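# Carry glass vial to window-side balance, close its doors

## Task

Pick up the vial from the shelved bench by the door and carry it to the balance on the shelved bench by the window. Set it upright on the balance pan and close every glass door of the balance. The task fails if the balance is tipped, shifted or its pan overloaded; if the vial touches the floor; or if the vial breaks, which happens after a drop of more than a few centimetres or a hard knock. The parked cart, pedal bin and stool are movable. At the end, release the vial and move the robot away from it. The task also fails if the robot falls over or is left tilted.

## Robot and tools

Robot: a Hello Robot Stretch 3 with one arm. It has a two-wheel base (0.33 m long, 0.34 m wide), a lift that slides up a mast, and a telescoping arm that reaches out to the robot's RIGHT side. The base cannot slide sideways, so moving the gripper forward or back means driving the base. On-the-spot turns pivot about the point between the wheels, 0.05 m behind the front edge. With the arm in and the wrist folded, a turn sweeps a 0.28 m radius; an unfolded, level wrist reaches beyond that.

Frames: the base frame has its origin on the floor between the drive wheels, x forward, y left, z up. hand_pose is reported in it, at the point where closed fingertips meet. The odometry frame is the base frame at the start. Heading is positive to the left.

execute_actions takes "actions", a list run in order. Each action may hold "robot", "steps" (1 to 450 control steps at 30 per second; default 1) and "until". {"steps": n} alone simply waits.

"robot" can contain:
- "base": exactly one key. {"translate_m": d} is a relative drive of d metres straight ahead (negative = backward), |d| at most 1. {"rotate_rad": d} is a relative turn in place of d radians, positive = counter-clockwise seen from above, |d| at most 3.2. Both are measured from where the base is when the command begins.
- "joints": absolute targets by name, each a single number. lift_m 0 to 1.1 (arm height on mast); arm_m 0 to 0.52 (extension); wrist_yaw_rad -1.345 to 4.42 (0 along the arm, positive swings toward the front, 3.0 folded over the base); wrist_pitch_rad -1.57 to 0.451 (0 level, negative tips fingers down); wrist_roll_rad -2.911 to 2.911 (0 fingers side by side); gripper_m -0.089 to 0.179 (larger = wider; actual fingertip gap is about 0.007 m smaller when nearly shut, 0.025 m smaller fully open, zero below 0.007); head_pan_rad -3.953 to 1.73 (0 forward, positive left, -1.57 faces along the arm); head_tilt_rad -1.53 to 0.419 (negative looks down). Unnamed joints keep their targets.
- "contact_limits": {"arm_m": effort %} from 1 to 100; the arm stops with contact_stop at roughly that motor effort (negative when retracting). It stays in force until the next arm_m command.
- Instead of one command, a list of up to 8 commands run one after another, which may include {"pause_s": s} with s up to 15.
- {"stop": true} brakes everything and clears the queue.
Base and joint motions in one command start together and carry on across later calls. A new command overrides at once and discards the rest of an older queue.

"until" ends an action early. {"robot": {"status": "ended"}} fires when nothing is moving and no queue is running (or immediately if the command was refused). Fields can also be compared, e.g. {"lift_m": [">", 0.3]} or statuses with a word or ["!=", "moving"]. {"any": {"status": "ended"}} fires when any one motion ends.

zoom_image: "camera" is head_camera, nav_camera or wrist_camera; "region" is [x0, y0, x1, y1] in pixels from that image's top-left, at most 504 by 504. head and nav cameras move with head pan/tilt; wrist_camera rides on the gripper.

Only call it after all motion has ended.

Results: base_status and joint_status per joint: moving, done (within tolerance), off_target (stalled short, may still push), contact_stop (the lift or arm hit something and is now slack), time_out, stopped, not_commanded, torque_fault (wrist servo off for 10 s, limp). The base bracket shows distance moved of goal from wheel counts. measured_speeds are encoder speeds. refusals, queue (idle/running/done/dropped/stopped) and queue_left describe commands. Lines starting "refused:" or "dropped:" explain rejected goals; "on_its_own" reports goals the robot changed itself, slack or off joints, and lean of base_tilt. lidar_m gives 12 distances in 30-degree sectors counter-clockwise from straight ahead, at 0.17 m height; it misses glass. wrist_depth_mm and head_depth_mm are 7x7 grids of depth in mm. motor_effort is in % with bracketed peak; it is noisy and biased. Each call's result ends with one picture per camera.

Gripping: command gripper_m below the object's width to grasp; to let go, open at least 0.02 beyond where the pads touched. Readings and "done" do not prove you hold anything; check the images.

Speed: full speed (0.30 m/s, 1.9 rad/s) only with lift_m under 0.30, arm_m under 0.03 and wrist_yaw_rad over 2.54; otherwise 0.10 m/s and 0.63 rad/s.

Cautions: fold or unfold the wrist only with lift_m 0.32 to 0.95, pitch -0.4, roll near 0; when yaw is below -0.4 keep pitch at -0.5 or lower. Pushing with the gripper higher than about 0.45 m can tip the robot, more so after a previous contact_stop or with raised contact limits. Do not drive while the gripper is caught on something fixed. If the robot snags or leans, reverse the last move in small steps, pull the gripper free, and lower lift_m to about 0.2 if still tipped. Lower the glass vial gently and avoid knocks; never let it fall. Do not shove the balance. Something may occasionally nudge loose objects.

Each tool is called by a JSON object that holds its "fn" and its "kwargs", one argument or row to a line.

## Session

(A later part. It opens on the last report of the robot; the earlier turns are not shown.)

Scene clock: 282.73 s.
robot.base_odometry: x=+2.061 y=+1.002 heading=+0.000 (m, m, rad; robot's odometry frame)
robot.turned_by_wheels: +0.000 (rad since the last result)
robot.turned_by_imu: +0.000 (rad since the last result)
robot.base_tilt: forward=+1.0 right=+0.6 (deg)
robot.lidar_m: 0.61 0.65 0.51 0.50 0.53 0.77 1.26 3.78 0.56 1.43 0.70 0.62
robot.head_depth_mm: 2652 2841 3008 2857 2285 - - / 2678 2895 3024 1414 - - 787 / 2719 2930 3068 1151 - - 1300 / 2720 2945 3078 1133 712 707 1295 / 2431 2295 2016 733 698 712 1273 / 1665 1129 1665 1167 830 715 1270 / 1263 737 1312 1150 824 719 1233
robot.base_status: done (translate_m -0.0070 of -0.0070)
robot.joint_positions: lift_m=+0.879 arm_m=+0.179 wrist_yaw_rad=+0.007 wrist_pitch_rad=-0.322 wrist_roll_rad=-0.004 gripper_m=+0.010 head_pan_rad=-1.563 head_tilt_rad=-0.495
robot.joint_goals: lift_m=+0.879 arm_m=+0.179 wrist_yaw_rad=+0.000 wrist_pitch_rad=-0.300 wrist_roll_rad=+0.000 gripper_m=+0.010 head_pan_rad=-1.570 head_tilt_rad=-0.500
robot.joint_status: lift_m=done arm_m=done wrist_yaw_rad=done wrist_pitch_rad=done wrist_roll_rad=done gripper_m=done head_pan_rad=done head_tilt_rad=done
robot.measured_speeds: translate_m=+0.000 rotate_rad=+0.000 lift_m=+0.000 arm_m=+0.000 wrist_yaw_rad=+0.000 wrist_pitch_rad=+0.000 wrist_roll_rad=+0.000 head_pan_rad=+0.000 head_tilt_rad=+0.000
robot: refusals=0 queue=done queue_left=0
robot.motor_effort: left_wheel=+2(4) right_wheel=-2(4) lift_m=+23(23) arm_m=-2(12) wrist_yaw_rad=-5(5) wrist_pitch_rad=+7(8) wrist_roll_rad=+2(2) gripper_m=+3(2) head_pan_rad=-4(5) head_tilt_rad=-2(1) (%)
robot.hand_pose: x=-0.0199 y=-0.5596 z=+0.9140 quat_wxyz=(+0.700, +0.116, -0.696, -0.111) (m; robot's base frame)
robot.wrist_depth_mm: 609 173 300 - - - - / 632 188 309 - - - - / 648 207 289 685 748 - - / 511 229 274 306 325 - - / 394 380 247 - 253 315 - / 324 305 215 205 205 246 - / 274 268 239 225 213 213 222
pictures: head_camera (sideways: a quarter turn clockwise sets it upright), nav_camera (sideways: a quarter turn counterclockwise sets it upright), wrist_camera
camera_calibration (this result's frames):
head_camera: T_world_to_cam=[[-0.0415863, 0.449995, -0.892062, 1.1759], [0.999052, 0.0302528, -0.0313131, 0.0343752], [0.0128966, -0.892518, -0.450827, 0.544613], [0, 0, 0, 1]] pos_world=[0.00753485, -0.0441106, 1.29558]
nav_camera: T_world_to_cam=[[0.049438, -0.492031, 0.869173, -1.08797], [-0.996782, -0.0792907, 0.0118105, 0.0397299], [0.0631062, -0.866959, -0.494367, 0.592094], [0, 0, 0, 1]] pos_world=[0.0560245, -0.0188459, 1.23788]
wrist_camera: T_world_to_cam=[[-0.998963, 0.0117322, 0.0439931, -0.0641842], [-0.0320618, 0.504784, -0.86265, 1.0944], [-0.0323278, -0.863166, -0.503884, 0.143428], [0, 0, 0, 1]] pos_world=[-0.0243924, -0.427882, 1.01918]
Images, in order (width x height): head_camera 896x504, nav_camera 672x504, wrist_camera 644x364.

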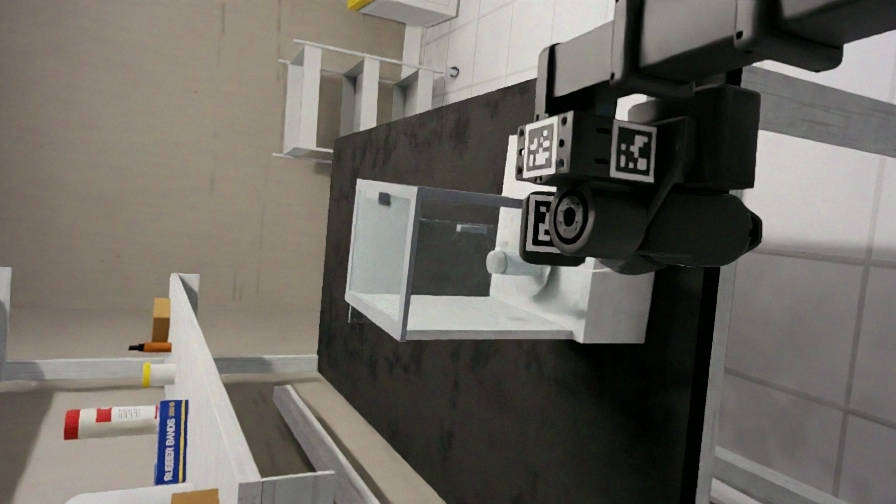

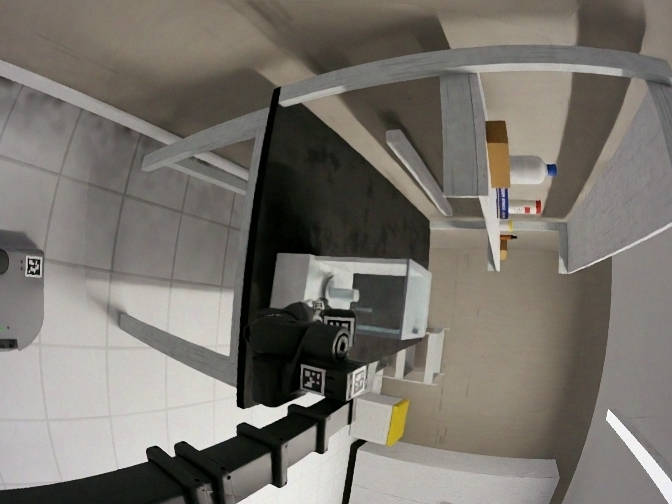

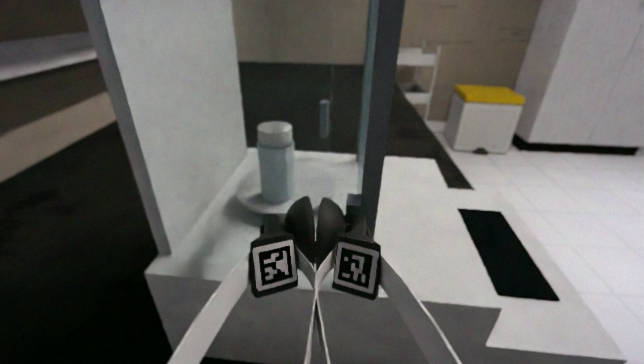

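{"fn": "execute_actions", "kwargs": {
  "actions": [
    {"robot": [{"joints": {"arm_m": 0.0}}, {"base": {"translate_m": -0.64}}, {"base": {"rotate_rad": 1.533}}, {"base": {"translate_m": -0.9}, "joints": {"wrist_yaw_rad": 0.7, "head_pan_rad": -1.35}}], "steps": 450, "until": {"robot": {"status": "ended"}}},
    {"steps": 450, "until": {"robot": {"status": "ended"}}}
  ]
}}

Scene clock: 320.50 s.
robot.base_odometry: x=+1.387 y=+0.103 heading=+1.533 (m, m, rad; robot's odometry frame)
robot.turned_by_wheels: +1.533 (rad since the last result)
robot.turned_by_imu: +1.539 (rad since the last result)
robot.base_tilt: forward=+1.1 right=+0.6 (deg)
robot.lidar_m: 1.44 1.09 1.26 2.75 2.51 1.88 1.77 1.10 1.09 1.06 0.55 1.48
robot.head_depth_mm: 955 992 1094 1173 878 671 546 / 964 867 1127 1174 866 667 556 / 1004 1057 1164 1216 856 661 570 / 1031 1090 1199 820 785 666 - / 1047 1005 1208 800 683 631 1245 / 1089 1170 1260 1405 678 591 1241 / 1128 1228 1340 1489 699 605 785
robot.base_status: done (translate_m -0.9000 of -0.9000)
robot.joint_positions: lift_m=+0.879 arm_m=+0.000 wrist_yaw_rad=+0.697 wrist_pitch_rad=-0.320 wrist_roll_rad=-0.004 gripper_m=+0.010 head_pan_rad=-1.357 head_tilt_rad=-0.495
robot.joint_goals: lift_m=+0.879 arm_m=+0.000 wrist_yaw_rad=+0.700 wrist_pitch_rad=-0.300 wrist_roll_rad=+0.000 gripper_m=+0.010 head_pan_rad=-1.350 head_tilt_rad=-0.500
robot.joint_status: lift_m=done arm_m=done wrist_yaw_rad=done wrist_pitch_rad=done wrist_roll_rad=done gripper_m=done head_pan_rad=done head_tilt_rad=done
robot.measured_speeds: translate_m=+0.000 rotate_rad=+0.000 lift_m=+0.000 arm_m=+0.000 wrist_yaw_rad=+0.000 wrist_pitch_rad=+0.000 wrist_roll_rad=+0.000 head_pan_rad=+0.000 head_tilt_rad=+0.000
robot: refusals=0 queue=done queue_left=0
robot.motor_effort: left_wheel=-3(9) right_wheel=+3(6) lift_m=+23(23) arm_m=-5(5) wrist_yaw_rad=+2(7) wrist_pitch_rad=+6(7) wrist_roll_rad=+2(2) gripper_m=+1(3) head_pan_rad=+3(23) head_tilt_rad=-1(2) (%)
robot.hand_pose: x=+0.1298 y=-0.3261 z=+0.9145 quat_wxyz=(+0.696, +0.344, -0.616, +0.133) (m; robot's base frame)
robot.wrist_depth_mm: - - - - 490 788 691 / - - - - 502 832 724 / - - - 461 439 770 740 / - - 457 389 371 545 545 / - - 425 - 388 413 418 / - - - 318 340 337 337 / - - 639 - 279 282 283
pictures: head_camera (sideways: a quarter turn clockwise sets it upright), nav_camera (sideways: a quarter turn counterclockwise sets it upright), wrist_camera
camera_calibration (this result's frames):
head_camera: T_world_to_cam=[[-0.132846, 0.431946, -0.892062, 1.17645], [0.97169, 0.234176, -0.0313131, 0.0345421], [0.195374, -0.870967, -0.450827, 0.5435], [0, 0, 0, 1]] pos_world=[0.0165365, -0.0428822, 1.29558]
nav_camera: T_world_to_cam=[[0.149138, -0.471483, 0.869173, -1.08858], [-0.959427, -0.28171, 0.0118105, 0.0395021], [0.239286, -0.835669, -0.494367, 0.591019], [0, 0, 0, 1]] pos_world=[0.0588256, -0.00822414, 1.23788]
wrist_camera: T_world_to_cam=[[-0.777893, -0.626857, 0.0439567, -0.154333], [-0.344927, 0.367468, -0.863709, 0.978563], [0.52527, -0.687035, -0.502071, 0.333463], [0, 0, 0, 1]] pos_world=[0.0423199, -0.227235, 1.0194]
Images, in order (width x height): head_camera 896x504, nav_camera 672x504, wrist_camera 644x364.

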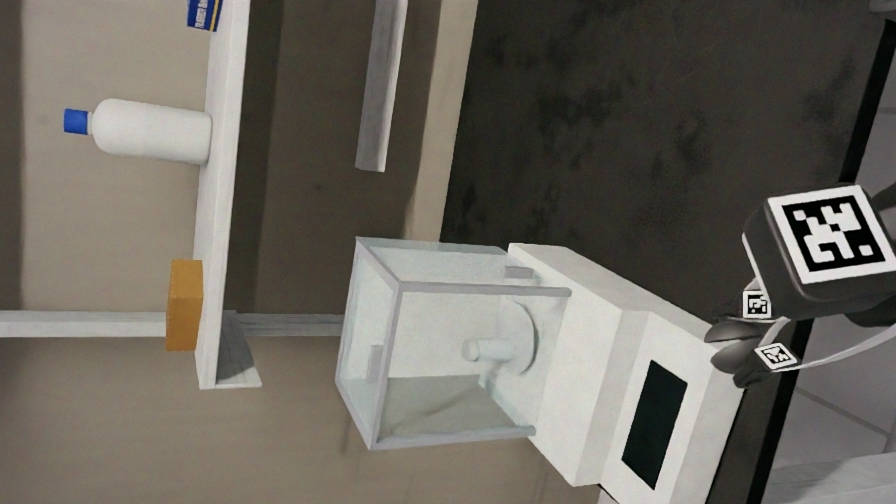

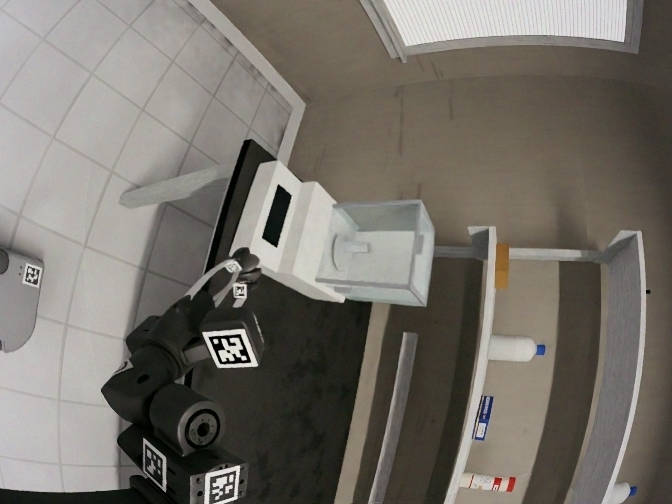

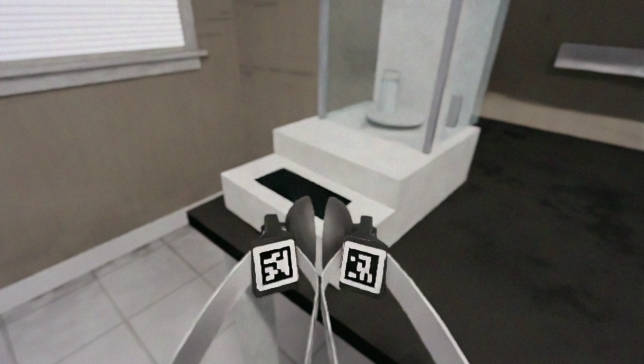

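{"fn": "execute_actions", "kwargs": {
  "actions": [
    {"robot": [{"base": {"translate_m": -0.02}}, {"joints": {"arm_m": 0.35}, "contact_limits": {"arm_m": 15}}], "steps": 450, "until": {"robot": {"status": "ended"}}}
  ]
}}

Scene clock: 332.33 s.
robot.base_odometry: x=+1.386 y=+0.083 heading=+1.533 (m, m, rad; robot's odometry frame)
robot.turned_by_wheels: +0.000 (rad since the last result)
robot.turned_by_imu: +0.000 (rad since the last result)
robot.base_tilt: forward=+1.1 right=+0.7 (deg)
robot.lidar_m: 1.46 1.10 1.29 3.05 2.49 1.86 1.75 1.08 1.10 1.06 0.56 1.50
robot.head_depth_mm: 952 988 1094 1157 821 670 547 / 972 1006 1125 1208 794 666 557 / 1000 869 1164 1256 806 660 570 / 1030 1089 1202 1131 806 655 582 / 1030 1010 1204 790 690 630 1199 / 1088 1154 1255 856 676 589 1247 / 1124 1220 1331 1468 679 605 1205
robot.base_status: done (translate_m -0.0200 of -0.0200)
robot.joint_positions: lift_m=+0.879 arm_m=+0.350 wrist_yaw_rad=+0.698 wrist_pitch_rad=-0.320 wrist_roll_rad=-0.004 gripper_m=+0.010 head_pan_rad=-1.357 head_tilt_rad=-0.495
robot.joint_goals: lift_m=+0.879 arm_m=+0.350 wrist_yaw_rad=+0.700 wrist_pitch_rad=-0.300 wrist_roll_rad=+0.000 gripper_m=+0.010 head_pan_rad=-1.350 head_tilt_rad=-0.500
robot.joint_status: lift_m=done arm_m=done wrist_yaw_rad=done wrist_pitch_rad=done wrist_roll_rad=done gripper_m=done head_pan_rad=done head_tilt_rad=done
robot.measured_speeds: translate_m=+0.000 rotate_rad=+0.000 lift_m=+0.000 arm_m=+0.000 wrist_yaw_rad=+0.000 wrist_pitch_rad=+0.000 wrist_roll_rad=+0.000 head_pan_rad=+0.000 head_tilt_rad=+0.000
robot: refusals=0 queue=done queue_left=0
robot.motor_effort: left_wheel=-4(9) right_wheel=+3(4) lift_m=+23(23) arm_m=+6(8) wrist_yaw_rad=+1(3) wrist_pitch_rad=+6(6) wrist_roll_rad=+2(2) gripper_m=+0(0) head_pan_rad=+4(4) head_tilt_rad=-1(2) (%)
robot.contact_limits: arm_m 15 (drawing in: default 27, maximum 45; extending or still: default 38, maximum 63)
robot.hand_pose: x=+0.1300 y=-0.6752 z=+0.9145 quat_wxyz=(+0.696, +0.344, -0.616, +0.133) (m; robot's base frame)
robot.wrist_depth_mm: - - 228 590 618 520 452 / - - 250 643 667 559 404 / - - 279 641 718 594 501 / - 256 288 492 535 531 518 / 223 233 238 - 407 413 417 / 193 201 195 284 333 337 338 / 168 164 204 270 283 282 282
pictures: head_camera (sideways: a quarter turn clockwise sets it upright), nav_camera (sideways: a quarter turn counterclockwise sets it upright), wrist_camera
camera_calibration (this result's frames):
head_camera: T_world_to_cam=[[-0.132919, 0.431924, -0.892062, 1.17645], [0.97165, 0.234341, -0.0313131, 0.0345424], [0.195522, -0.870934, -0.450827, 0.5435], [0, 0, 0, 1]] pos_world=[0.0165438, -0.0428805, 1.29558]
nav_camera: T_world_to_cam=[[0.149218, -0.471458, 0.869173, -1.08858], [-0.959379, -0.281873, 0.0118105, 0.0395018], [0.239428, -0.835628, -0.494367, 0.591018], [0, 0, 0, 1]] pos_world=[0.058827, -0.00821517, 1.23788]
wrist_camera: T_world_to_cam=[[-0.777206, -0.62771, 0.0439508, -0.373637], [-0.345161, 0.366879, -0.863866, 1.10675], [0.526132, -0.686571, -0.501801, 0.0935183], [0, 0, 0, 1]] pos_world=[0.0424105, -0.576372, 1.01943]
Images, in order (width x height): head_camera 896x504, nav_camera 672x504, wrist_camera 644x364.

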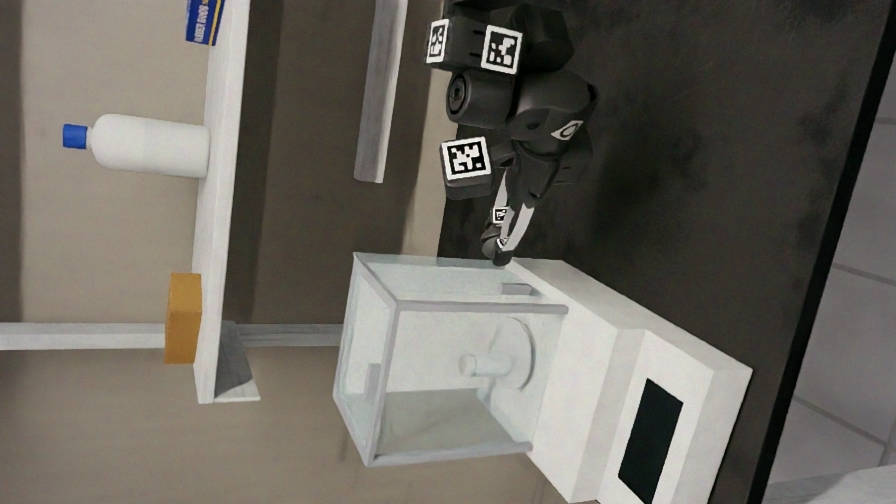

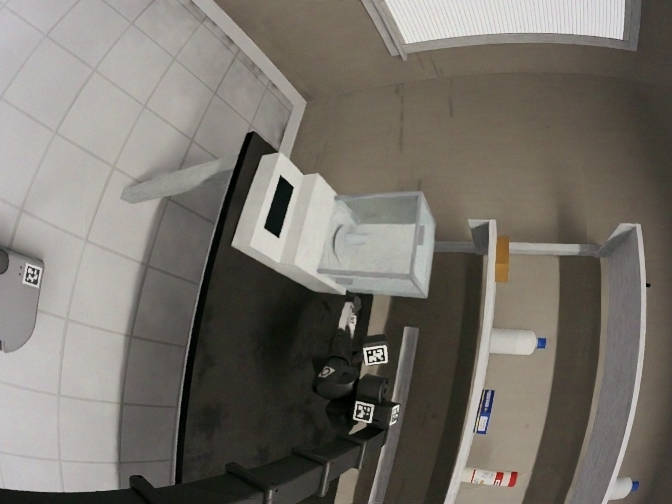

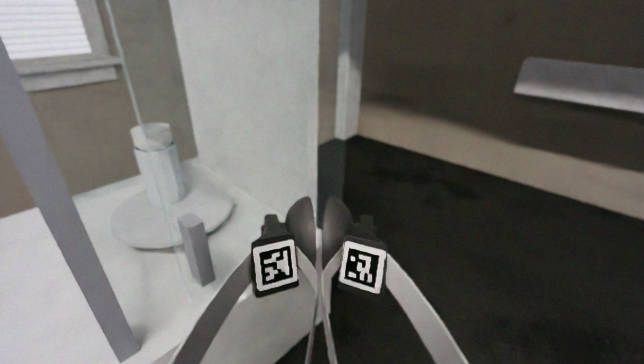

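{"fn": "execute_actions", "kwargs": {
  "actions": [
    {"robot": {"base": {"translate_m": 0.03}}, "steps": 300, "until": {"robot": {"status": "ended"}}}
  ]
}}

{"fn": "zoom_image", "kwargs": {
  "camera": "head_camera",
  "region": [380, 120, 660, 330]
}}

Scene clock: 337.20 s.
robot.base_odometry: x=+1.387 y=+0.113 heading=+1.532 (m, m, rad; robot's odometry frame)
robot.turned_by_wheels: -0.001 (rad since the last result)
robot.turned_by_imu: -0.001 (rad since the last result)
robot.base_tilt: forward=+1.1 right=+0.7 (deg)
robot.lidar_m: 1.43 1.08 1.24 2.75 2.53 1.89 1.78 1.11 1.10 1.06 0.54 1.47
robot.head_depth_mm: 958 998 1098 1161 824 671 546 / 960 863 1130 1216 795 668 557 / 1005 1054 1171 1249 803 661 569 / 1031 1096 1203 779 756 655 582 / 1041 991 1192 794 687 613 1216 / 1087 1174 1264 1392 679 590 1239 / 1129 1222 1350 1493 735 605 760
robot.base_status: done (translate_m +0.0300 of +0.0300)
robot.joint_positions: lift_m=+0.879 arm_m=+0.350 wrist_yaw_rad=+0.683 wrist_pitch_rad=-0.322 wrist_roll_rad=-0.004 gripper_m=+0.010 head_pan_rad=-1.357 head_tilt_rad=-0.495
robot.joint_goals: lift_m=+0.879 arm_m=+0.350 wrist_yaw_rad=+0.700 wrist_pitch_rad=-0.300 wrist_roll_rad=+0.000 gripper_m=+0.010 head_pan_rad=-1.350 head_tilt_rad=-0.500
robot.joint_status: lift_m=done arm_m=done wrist_yaw_rad=done wrist_pitch_rad=done wrist_roll_rad=done gripper_m=done head_pan_rad=done head_tilt_rad=done
robot.measured_speeds: translate_m=+0.000 rotate_rad=+0.000 lift_m=+0.000 arm_m=+0.000 wrist_yaw_rad=+0.000 wrist_pitch_rad=+0.000 wrist_roll_rad=+0.000 head_pan_rad=+0.000 head_tilt_rad=+0.000
robot: refusals=0 queue=done queue_left=0
robot.on_its_own: wrist_yaw_rad is at rest, and its effort (+14) is outside its rest range (-12 to +12)
robot.motor_effort: left_wheel=-13(14) right_wheel=+14(15) lift_m=+23(23) arm_m=+6(6) wrist_yaw_rad=+14(13) wrist_pitch_rad=+6(7) wrist_roll_rad=+2(2) gripper_m=+4(4) head_pan_rad=+4(3) head_tilt_rad=-1(2) (%)
robot.contact_limits: arm_m 15 (drawing in: default 27, maximum 45; extending or still: default 38, maximum 63)
robot.hand_pose: x=+0.1271 y=-0.6773 z=+0.9141 quat_wxyz=(+0.697, +0.340, -0.618, +0.127) (m; robot's base frame)
robot.wrist_depth_mm: - - 221 175 623 521 449 / - - 245 195 660 556 404 / - - 274 213 683 585 496 / - 282 277 239 527 544 515 / 220 232 234 - 412 409 412 / 191 193 196 213 331 334 339 / 168 160 175 228 279 278 282
pictures: head_camera (sideways: a quarter turn clockwise sets it upright), nav_camera (sideways: a quarter turn counterclockwise sets it upright), wrist_camera
camera_calibration (this result's frames):
head_camera: T_world_to_cam=[[-0.132919, 0.431923, -0.892062, 1.17645], [0.97165, 0.234341, -0.0313131, 0.0345424], [0.195522, -0.870934, -0.450827, 0.543499], [0, 0, 0, 1]] pos_world=[0.0165438, -0.0428805, 1.29558]
nav_camera: T_world_to_cam=[[0.149218, -0.471458, 0.869173, -1.08858], [-0.959379, -0.281873, 0.0118105, 0.0395018], [0.239428, -0.835628, -0.494367, 0.591018], [0, 0, 0, 1]] pos_world=[0.058827, -0.00821518, 1.23788]
wrist_camera: T_world_to_cam=[[-0.786711, -0.615753, 0.0439891, -0.367966], [-0.340512, 0.373405, -0.862914, 1.10911], [0.514916, -0.693842, -0.503433, 0.0913437], [0, 0, 0, 1]] pos_world=[0.0411468, -0.577345, 1.01924]
Images, in order (width x height): head_camera 896x504, nav_camera 672x504, wrist_camera 644x364.

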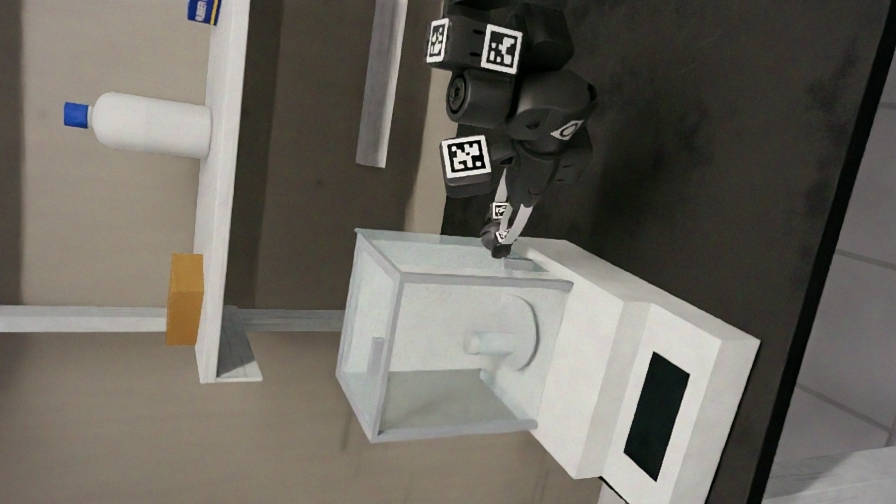

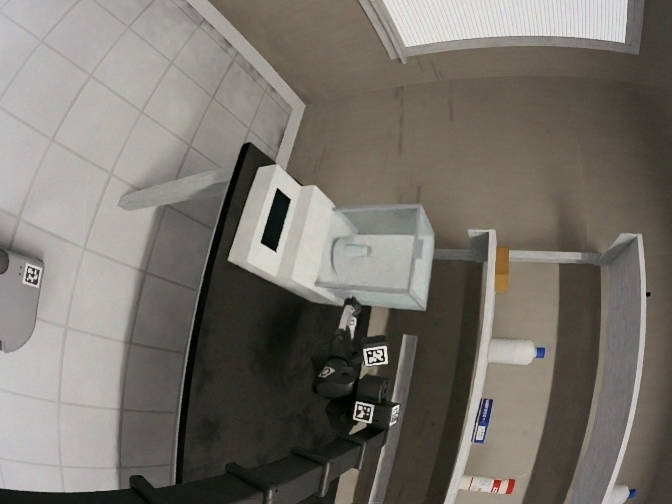

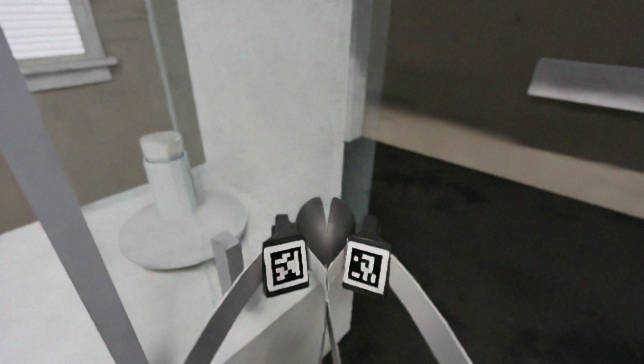

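Region (380, 120, 660, 330) of head_camera's 896x504 image, scaled by 1.800, with more detail than that image has; it fills the top 378 rows of this view, and the rest is white.

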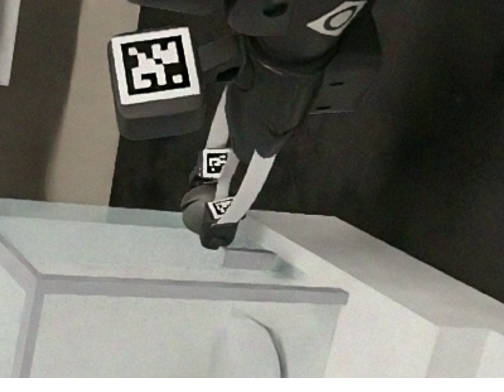

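{"fn": "execute_actions", "kwargs": {
  "actions": [
    {"robot": {"base": {"translate_m": -0.007}}, "steps": 300, "until": {"robot": {"status": "ended"}}}
  ]
}}

Scene clock: 339.60 s.
robot.base_odometry: x=+1.387 y=+0.106 heading=+1.532 (m, m, rad; robot's odometry frame)
robot.turned_by_wheels: +0.001 (rad since the last result)
robot.turned_by_imu: +0.001 (rad since the last result)
robot.base_tilt: forward=+1.0 right=+0.7 (deg)
robot.lidar_m: 1.44 1.08 1.26 2.75 2.52 1.88 1.77 1.11 1.10 1.06 0.55 1.48
robot.head_depth_mm: 953 996 1096 1166 821 672 546 / 961 863 1130 1218 794 664 557 / 1003 1051 1169 1247 809 659 570 / 1034 1091 1201 787 782 657 582 / 1054 1000 1205 792 684 614 1211 / 1090 1170 1275 1411 680 591 1237 / 1125 1234 1345 1491 702 605 767
robot.base_status: done (translate_m -0.0070 of -0.0070)
robot.joint_positions: lift_m=+0.879 arm_m=+0.350 wrist_yaw_rad=+0.694 wrist_pitch_rad=-0.321 wrist_roll_rad=-0.004 gripper_m=+0.010 head_pan_rad=-1.357 head_tilt_rad=-0.495
robot.joint_goals: lift_m=+0.879 arm_m=+0.350 wrist_yaw_rad=+0.700 wrist_pitch_rad=-0.300 wrist_roll_rad=+0.000 gripper_m=+0.010 head_pan_rad=-1.350 head_tilt_rad=-0.500
robot.joint_status: lift_m=done arm_m=done wrist_yaw_rad=done wrist_pitch_rad=done wrist_roll_rad=done gripper_m=done head_pan_rad=done head_tilt_rad=done
robot.measured_speeds: translate_m=+0.000 rotate_rad=+0.000 lift_m=+0.000 arm_m=+0.000 wrist_yaw_rad=+0.000 wrist_pitch_rad=+0.000 wrist_roll_rad=+0.000 head_pan_rad=+0.000 head_tilt_rad=+0.000
robot: refusals=0 queue=done queue_left=0
robot.motor_effort: left_wheel=-5(16) right_wheel=+4(14) lift_m=+23(22) arm_m=+5(6) wrist_yaw_rad=+4(14) wrist_pitch_rad=+6(7) wrist_roll_rad=+2(2) gripper_m=+0(4) head_pan_rad=+4(3) head_tilt_rad=-2(2) (%)
robot.contact_limits: arm_m 15 (drawing in: default 27, maximum 45; extending or still: default 38, maximum 63)
robot.hand_pose: x=+0.1292 y=-0.6757 z=+0.9142 quat_wxyz=(+0.696, +0.344, -0.616, +0.131) (m; robot's base frame)
robot.wrist_depth_mm: - - 227 177 614 523 458 / - - 250 200 666 551 406 / - - 281 217 678 584 496 / - 296 275 242 539 538 512 / 223 224 234 - 411 412 417 / 192 193 192 220 334 336 336 / 168 162 178 247 279 280 283
pictures: head_camera (sideways: a quarter turn clockwise sets it upright), nav_camera (sideways: a quarter turn counterclockwise sets it upright), wrist_camera
camera_calibration (this result's frames):
head_camera: T_world_to_cam=[[-0.132919, 0.431924, -0.892062, 1.17645], [0.97165, 0.234341, -0.0313131, 0.0345423], [0.195522, -0.870934, -0.450827, 0.5435], [0, 0, 0, 1]] pos_world=[0.0165438, -0.0428805, 1.29558]
nav_camera: T_world_to_cam=[[0.149218, -0.471458, 0.869173, -1.08858], [-0.959379, -0.281873, 0.0118105, 0.0395018], [0.239428, -0.835628, -0.494367, 0.591018], [0, 0, 0, 1]] pos_world=[0.058827, -0.00821516, 1.23788]
wrist_camera: T_world_to_cam=[[-0.779557, -0.624785, 0.043979, -0.372291], [-0.34457, 0.369171, -0.863125, 1.10715], [0.523031, -0.688009, -0.503072, 0.0940117], [0, 0, 0, 1]] pos_world=[0.0420986, -0.576651, 1.01928]
Images, in order (width x height): head_camera 896x504, nav_camera 672x504, wrist_camera 644x364.

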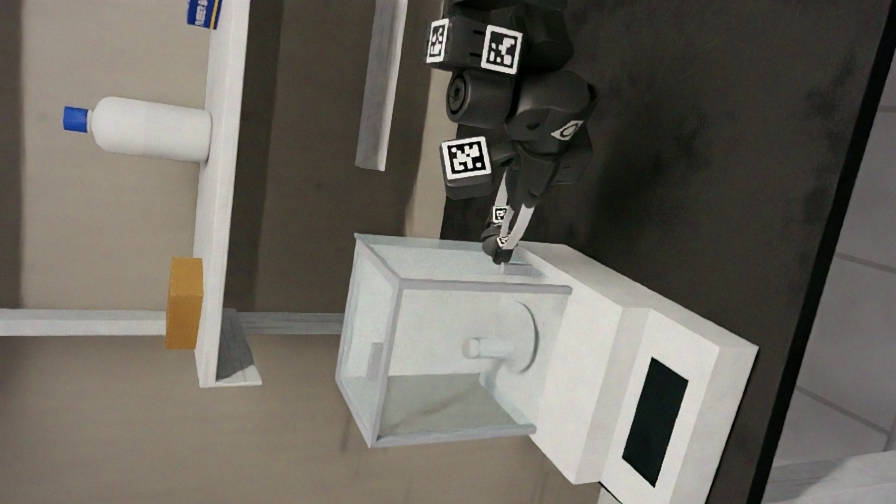

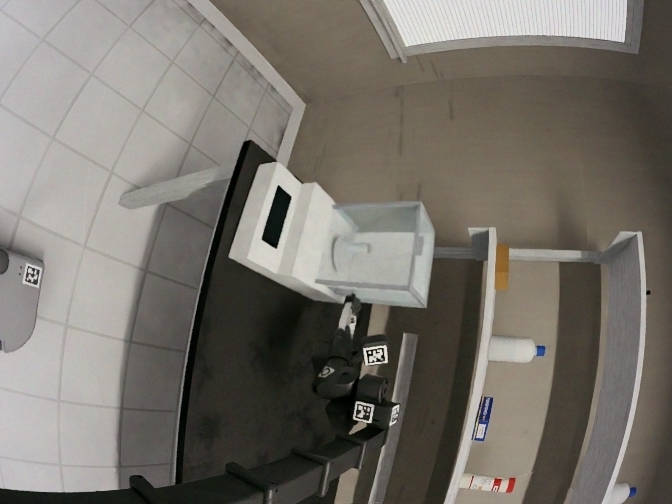

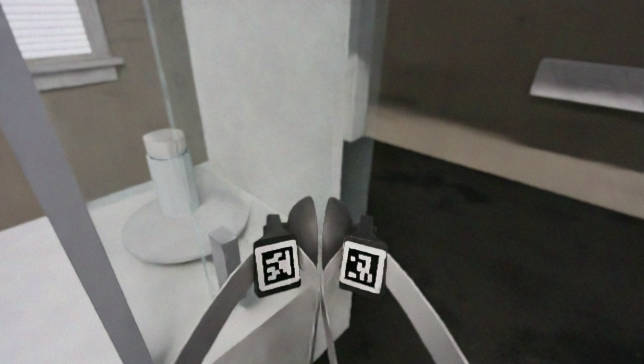

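{"fn": "execute_actions", "kwargs": {
  "actions": [
    {"robot": {"joints": {"arm_m": 0.285}, "contact_limits": {"arm_m": 11}}, "steps": 300, "until": {"robot": {"status": "ended"}}}
  ]
}}

{"fn": "zoom_image", "kwargs": {
  "camera": "head_camera",
  "region": [320, 150, 660, 460]
}}

Scene clock: 342.97 s.
robot.base_odometry: x=+1.387 y=+0.106 heading=+1.532 (m, m, rad; robot's odometry frame)
robot.turned_by_wheels: +0.000 (rad since the last result)
robot.turned_by_imu: +0.000 (rad since the last result)
robot.base_tilt: forward=+1.1 right=+0.7 (deg)
robot.lidar_m: 1.44 1.08 1.26 2.75 2.51 1.87 1.77 1.11 1.10 1.06 0.55 1.48
robot.head_depth_mm: 954 993 1091 1183 - 673 546 / 963 863 1134 1206 - 665 556 / 1006 1053 1167 1255 787 659 569 / 1032 1086 1204 816 759 655 582 / 1051 1002 1204 792 687 615 1218 / 1090 1169 1268 1408 680 589 1239 / 1121 1221 1340 1491 704 604 768
robot.base_status: done (translate_m -0.0070 of -0.0070)
robot.joint_positions: lift_m=+0.879 arm_m=+0.285 wrist_yaw_rad=+0.689 wrist_pitch_rad=-0.318 wrist_roll_rad=-0.004 gripper_m=+0.010 head_pan_rad=-1.357 head_tilt_rad=-0.495
robot.joint_goals: lift_m=+0.879 arm_m=+0.285 wrist_yaw_rad=+0.700 wrist_pitch_rad=-0.300 wrist_roll_rad=+0.000 gripper_m=+0.010 head_pan_rad=-1.350 head_tilt_rad=-0.500
robot.joint_status: lift_m=done arm_m=done wrist_yaw_rad=done wrist_pitch_rad=done wrist_roll_rad=done gripper_m=done head_pan_rad=done head_tilt_rad=done
robot.measured_speeds: translate_m=+0.000 rotate_rad=+0.000 lift_m=+0.000 arm_m=+0.000 wrist_yaw_rad=+0.000 wrist_pitch_rad=+0.000 wrist_roll_rad=+0.000 head_pan_rad=+0.000 head_tilt_rad=+0.000
robot: refusals=0 queue=done queue_left=0
robot.motor_effort: left_wheel=-6(6) right_wheel=+7(7) lift_m=+23(23) arm_m=-6(6) wrist_yaw_rad=+10(10) wrist_pitch_rad=+5(6) wrist_roll_rad=+2(2) gripper_m=+3(3) head_pan_rad=+4(4) head_tilt_rad=-2(1) (%)
robot.contact_limits: arm_m 11 (drawing in: default 27, maximum 45; extending or still: default 38, maximum 63)
robot.hand_pose: x=+0.1284 y=-0.6126 z=+0.9150 quat_wxyz=(+0.696, +0.341, -0.618, +0.131) (m; robot's base frame)
robot.wrist_depth_mm: - - 295 248 648 578 497 / - - 319 269 699 614 454 / - - 348 285 724 643 549 / - 318 276 296 535 543 553 / 257 245 226 - 393 414 418 / 207 201 201 232 335 335 342 / 180 170 183 261 279 284 285
pictures: head_camera (sideways: a quarter turn clockwise sets it upright), nav_camera (sideways: a quarter turn counterclockwise sets it upright), wrist_camera
camera_calibration (this result's frames):
head_camera: T_world_to_cam=[[-0.132922, 0.431923, -0.892062, 1.17645], [0.971649, 0.234347, -0.0313131, 0.0345424], [0.195527, -0.870933, -0.450827, 0.543499], [0, 0, 0, 1]] pos_world=[0.016544, -0.0428804, 1.29558]
nav_camera: T_world_to_cam=[[0.149221, -0.471457, 0.869173, -1.08858], [-0.959377, -0.281879, 0.0118105, 0.0395018], [0.239434, -0.835627, -0.494367, 0.591018], [0, 0, 0, 1]] pos_world=[0.0588271, -0.00821485, 1.23788]
wrist_camera: T_world_to_cam=[[-0.783268, -0.620132, 0.0439122, -0.330193], [-0.340423, 0.368728, -0.864958, 1.08522], [0.520196, -0.692442, -0.49992, 0.132999], [0, 0, 0, 1]] pos_world=[0.0416185, -0.51282, 1.01966]
Images, in order (width x height): head_camera 896x504, nav_camera 672x504, wrist_camera 644x364.

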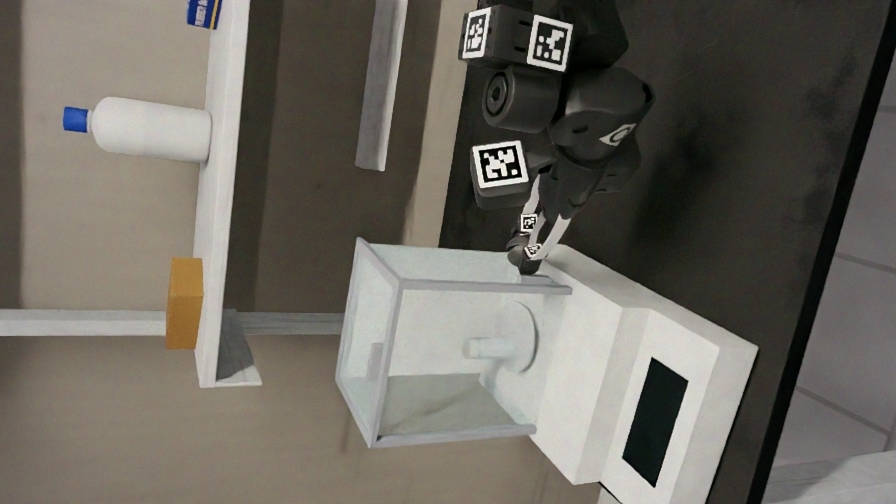

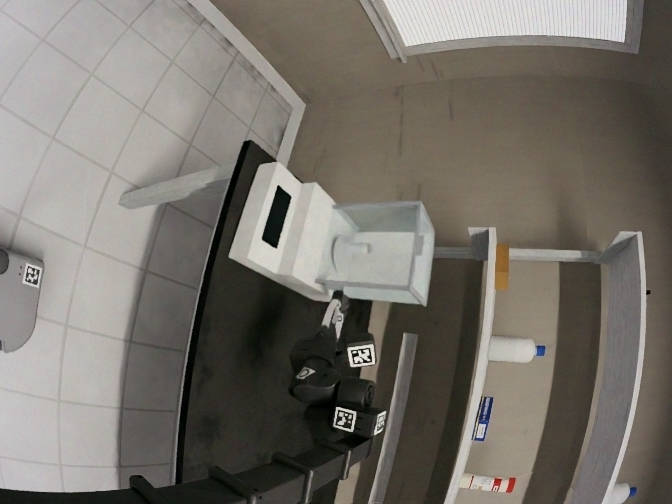

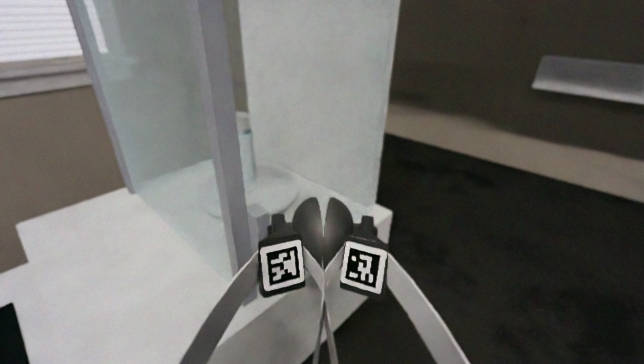

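Region (320, 150, 660, 460) of head_camera's 896x504 image, scaled by 1.482, with more detail than that image has; it fills the top 460 rows of this view, and the rest is white.

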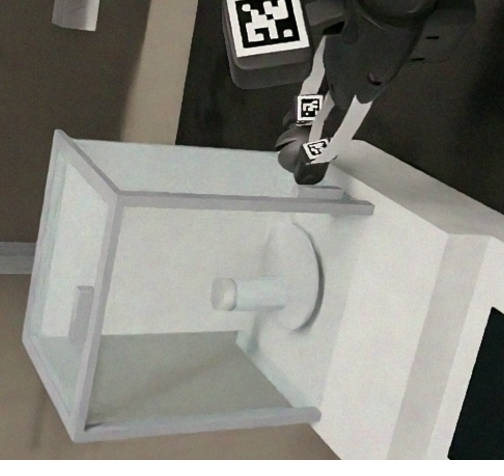

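{"fn": "execute_actions", "kwargs": {
  "actions": [
    {"robot": [{"base": {"translate_m": -0.03}}, {"joints": {"arm_m": 0.0}}], "steps": 300, "until": {"robot": {"status": "ended"}}}
  ]
}}

{"fn": "zoom_image", "kwargs": {
  "camera": "head_camera",
  "region": [300, 200, 640, 504]
}}

{"fn": "zoom_image", "kwargs": {
  "camera": "wrist_camera",
  "region": [250, 0, 520, 200]
}}

Scene clock: 349.57 s.
robot.base_odometry: x=+1.386 y=+0.076 heading=+1.533 (m, m, rad; robot's odometry frame)
robot.turned_by_wheels: +0.000 (rad since the last result)
robot.turned_by_imu: +0.000 (rad since the last result)
robot.base_tilt: forward=+1.1 right=+0.7 (deg)
robot.lidar_m: 1.47 1.11 1.30 2.75 2.48 1.85 1.74 1.08 1.10 1.06 0.56 1.51
robot.head_depth_mm: 953 989 1095 1167 875 673 547 / 969 1022 1131 1169 866 667 556 / 993 870 1158 1227 857 661 572 / 1033 1087 1209 1139 815 664 - / 1031 1012 1209 792 709 650 1223 / 1088 1156 1248 852 676 592 1237 / 1122 1223 1319 1476 679 605 1207
robot.base_status: done (translate_m -0.0300 of -0.0300)
robot.joint_positions: lift_m=+0.879 arm_m=+0.000 wrist_yaw_rad=+0.699 wrist_pitch_rad=-0.318 wrist_roll_rad=-0.004 gripper_m=+0.010 head_pan_rad=-1.357 head_tilt_rad=-0.495
robot.joint_goals: lift_m=+0.879 arm_m=+0.000 wrist_yaw_rad=+0.700 wrist_pitch_rad=-0.300 wrist_roll_rad=+0.000 gripper_m=+0.010 head_pan_rad=-1.350 head_tilt_rad=-0.500
robot.joint_status: lift_m=done arm_m=done wrist_yaw_rad=done wrist_pitch_rad=done wrist_roll_rad=done gripper_m=done head_pan_rad=done head_tilt_rad=done
robot.measured_speeds: translate_m=+0.000 rotate_rad=+0.000 lift_m=+0.000 arm_m=+0.000 wrist_yaw_rad=+0.000 wrist_pitch_rad=+0.000 wrist_roll_rad=+0.000 head_pan_rad=+0.000 head_tilt_rad=+0.000
robot: refusals=0 queue=done queue_left=0
robot.motor_effort: left_wheel=-3(11) right_wheel=+3(7) lift_m=+23(23) arm_m=-5(3) wrist_yaw_rad=+1(9) wrist_pitch_rad=+5(5) wrist_roll_rad=+2(2) gripper_m=-1(2) head_pan_rad=+4(4) head_tilt_rad=-2(2) (%)
robot.hand_pose: x=+0.1303 y=-0.3261 z=+0.9151 quat_wxyz=(+0.696, +0.344, -0.616, +0.134) (m; robot's base frame)
robot.wrist_depth_mm: - - - - 484 827 711 / - - - - 495 862 710 / - - - 462 468 787 749 / - - 427 382 423 546 553 / - - 423 - 413 412 419 / - - - 323 336 338 341 / - - 680 - 282 285 283
pictures: head_camera (sideways: a quarter turn clockwise sets it upright), nav_camera (sideways: a quarter turn counterclockwise sets it upright), wrist_camera
camera_calibration (this result's frames):
head_camera: T_world_to_cam=[[-0.132975, 0.431906, -0.892062, 1.17645], [0.97162, 0.234467, -0.0313131, 0.0345425], [0.195635, -0.870909, -0.450827, 0.543499], [0, 0, 0, 1]] pos_world=[0.0165493, -0.0428791, 1.29558]
nav_camera: T_world_to_cam=[[0.149279, -0.471438, 0.869173, -1.08858], [-0.959342, -0.281998, 0.0118105, 0.0395016], [0.239537, -0.835597, -0.494367, 0.591017], [0, 0, 0, 1]] pos_world=[0.0588281, -0.00820833, 1.23788]
wrist_camera: T_world_to_cam=[[-0.776939, -0.628043, 0.0439086, -0.154445], [-0.344115, 0.365223, -0.864984, 0.979558], [0.527211, -0.687149, -0.499875, 0.331243], [0, 0, 0, 1]] pos_world=[0.0424513, -0.227142, 1.01966]
Images, in order (width x height): head_camera 896x504, nav_camera 672x504, wrist_camera 644x364.

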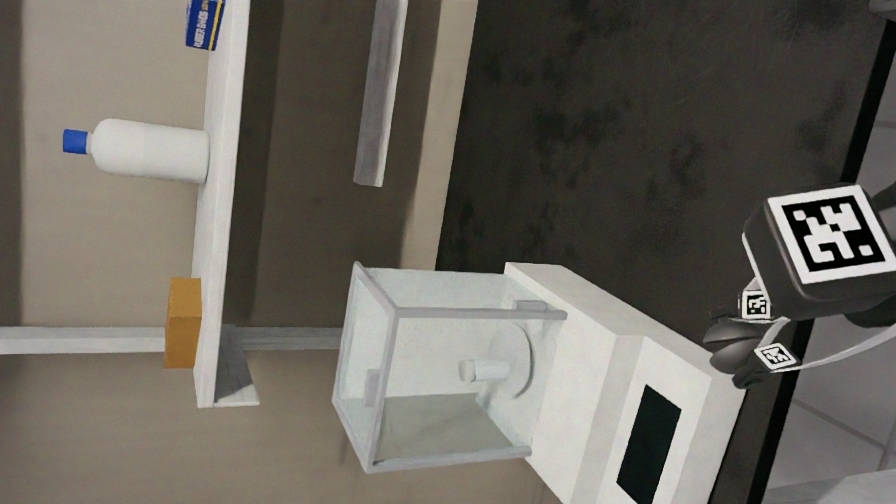

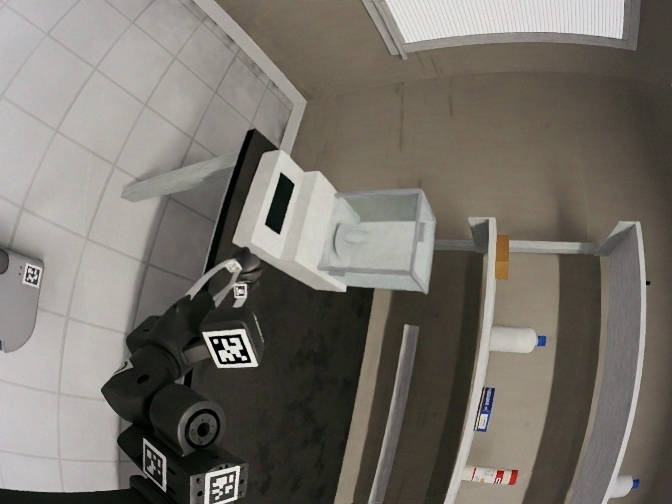

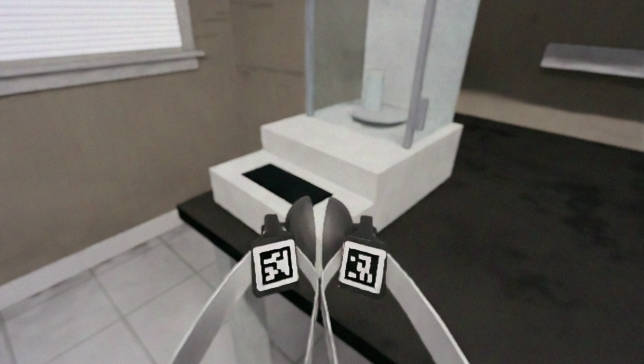

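Region (300, 200, 640, 504) of head_camera's 896x504 image, scaled by 1.482, with more detail than that image has; it fills the top 451 rows of this view, and the rest is white.

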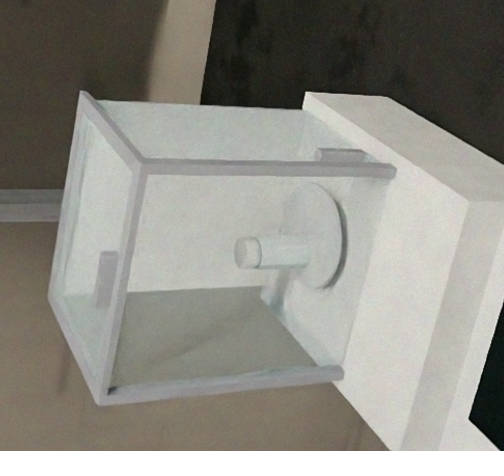

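Region (250, 0, 520, 200) of wrist_camera's 644x364 image, scaled by 1.867; it fills the top 373 rows of this view, and the rest is white.

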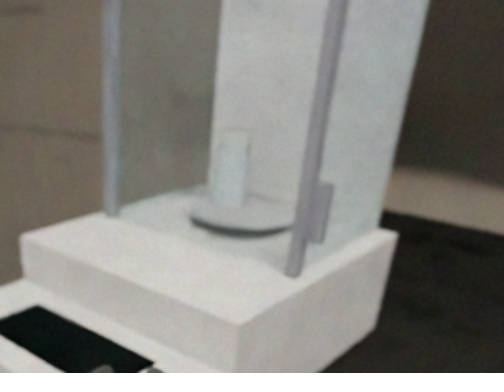

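{"fn": "execute_actions", "kwargs": {
  "actions": [
    {"robot": {"base": {"translate_m": -0.3}, "joints": {"wrist_yaw_rad": 0.0}}, "steps": 300, "until": {"robot": {"status": "ended"}}}
  ]
}}

{"fn": "finished_scene", "kwargs": {
  "scene": 1
}}

Scene clock: 356.90 s.
robot.base_odometry: x=+1.374 y=-0.224 heading=+1.533 (m, m, rad; robot's odometry frame)
robot.turned_by_wheels: +0.000 (rad since the last result)
robot.turned_by_imu: +0.000 (rad since the last result)
robot.base_tilt: forward=+1.2 right=+0.6 (deg)
robot.lidar_m: 1.77 1.36 1.74 2.79 2.08 1.55 1.44 0.81 1.09 1.05 1.10 0.79
robot.head_depth_mm: 924 850 1083 1162 878 671 545 / 968 1017 1115 1188 865 691 - / 992 1032 1131 1218 857 680 561 / 1019 1068 1174 1202 848 654 581 / 1038 1095 1212 1178 837 649 1191 / 1075 1142 1286 1165 829 645 1212 / 1097 1156 1280 1038 822 640 1240
robot.base_status: done (translate_m -0.3000 of -0.3000)
robot.joint_positions: lift_m=+0.879 arm_m=+0.000 wrist_yaw_rad=+0.003 wrist_pitch_rad=-0.318 wrist_roll_rad=-0.004 gripper_m=+0.010 head_pan_rad=-1.357 head_tilt_rad=-0.495
robot.joint_goals: lift_m=+0.879 arm_m=+0.000 wrist_yaw_rad=+0.000 wrist_pitch_rad=-0.300 wrist_roll_rad=+0.000 gripper_m=+0.010 head_pan_rad=-1.350 head_tilt_rad=-0.500
robot.joint_status: lift_m=done arm_m=done wrist_yaw_rad=done wrist_pitch_rad=done wrist_roll_rad=done gripper_m=done head_pan_rad=done head_tilt_rad=done
robot.measured_speeds: translate_m=+0.000 rotate_rad=+0.000 lift_m=+0.000 arm_m=+0.000 wrist_yaw_rad=+0.000 wrist_pitch_rad=+0.000 wrist_roll_rad=+0.000 head_pan_rad=+0.000 head_tilt_rad=+0.000
robot: refusals=0 queue=done queue_left=0
robot.motor_effort: left_wheel=-3(9) right_wheel=+3(4) lift_m=+23(23) arm_m=-5(5) wrist_yaw_rad=-2(1) wrist_pitch_rad=+5(5) wrist_roll_rad=+2(2) gripper_m=+1(0) head_pan_rad=+3(4) head_tilt_rad=-2(1) (%)
robot.hand_pose: x=-0.0209 y=-0.3813 z=+0.9151 quat_wxyz=(+0.700, +0.113, -0.696, -0.111) (m; robot's base frame)
robot.wrist_depth_mm: 869 862 859 838 850 853 853 / 926 955 943 956 939 932 915 / 722 730 747 774 782 765 789 / 511 520 531 526 539 555 555 / 398 397 409 - 413 420 424 / 324 324 326 322 334 340 342 / 274 277 280 279 283 285 284
pictures: head_camera (sideways: a quarter turn clockwise sets it upright), nav_camera (sideways: a quarter turn counterclockwise sets it upright), wrist_camera
camera_calibration (this result's frames):
head_camera: T_world_to_cam=[[-0.132975, 0.431906, -0.892062, 1.17645], [0.97162, 0.234468, -0.0313131, 0.0345425], [0.195635, -0.870909, -0.450827, 0.543499], [0, 0, 0, 1]] pos_world=[0.0165493, -0.0428791, 1.29558]
nav_camera: T_world_to_cam=[[0.149279, -0.471438, 0.869173, -1.08858], [-0.959342, -0.281998, 0.0118105, 0.0395016], [0.239537, -0.835597, -0.494367, 0.591017], [0, 0, 0, 1]] pos_world=[0.0588281, -0.00820833, 1.23788]
wrist_camera: T_world_to_cam=[[-0.998905, 0.0161493, 0.0439087, -0.0655528], [-0.0299238, 0.500907, -0.864984, 1.006], [-0.035963, -0.86535, -0.499875, 0.293302], [0, 0, 0, 1]] pos_world=[-0.0248298, -0.249043, 1.01966]
Images, in order (width x height): head_camera 896x504, nav_camera 672x504, wrist_camera 644x364.

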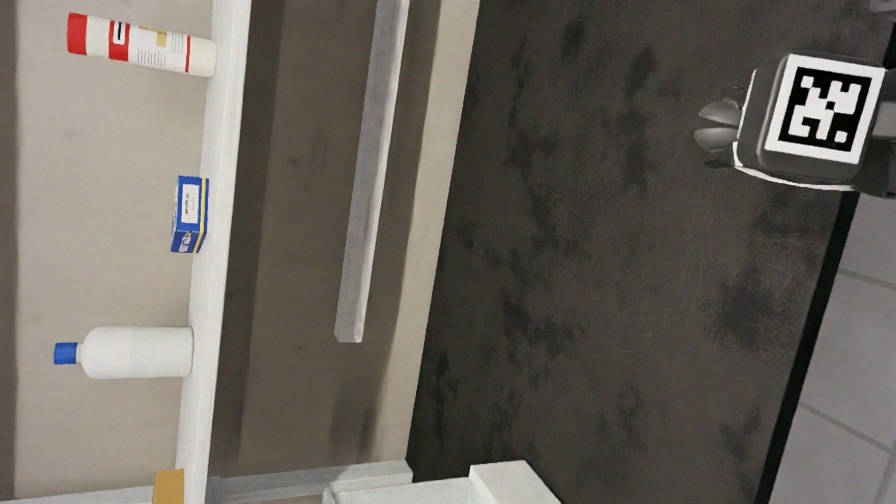

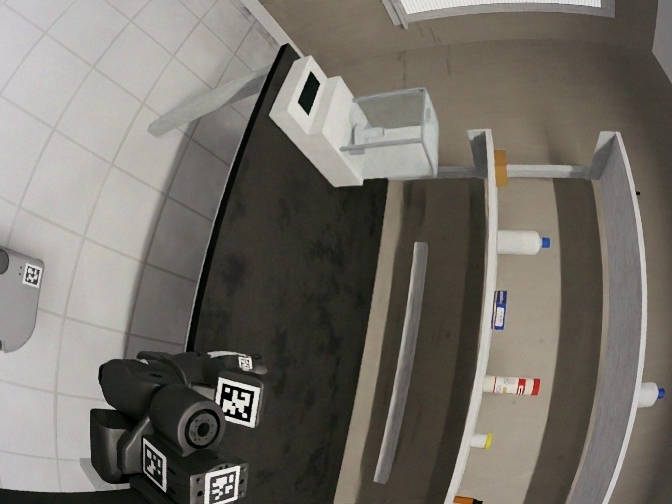

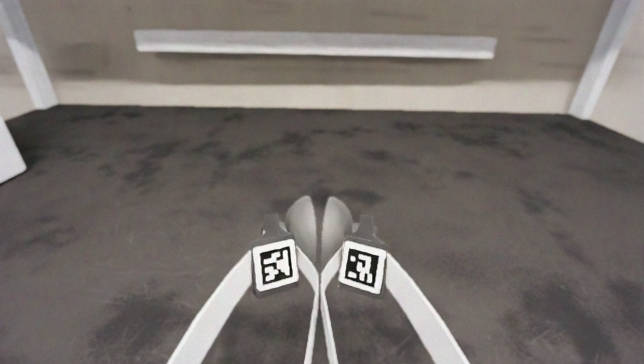

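The scene is finished: the task was done.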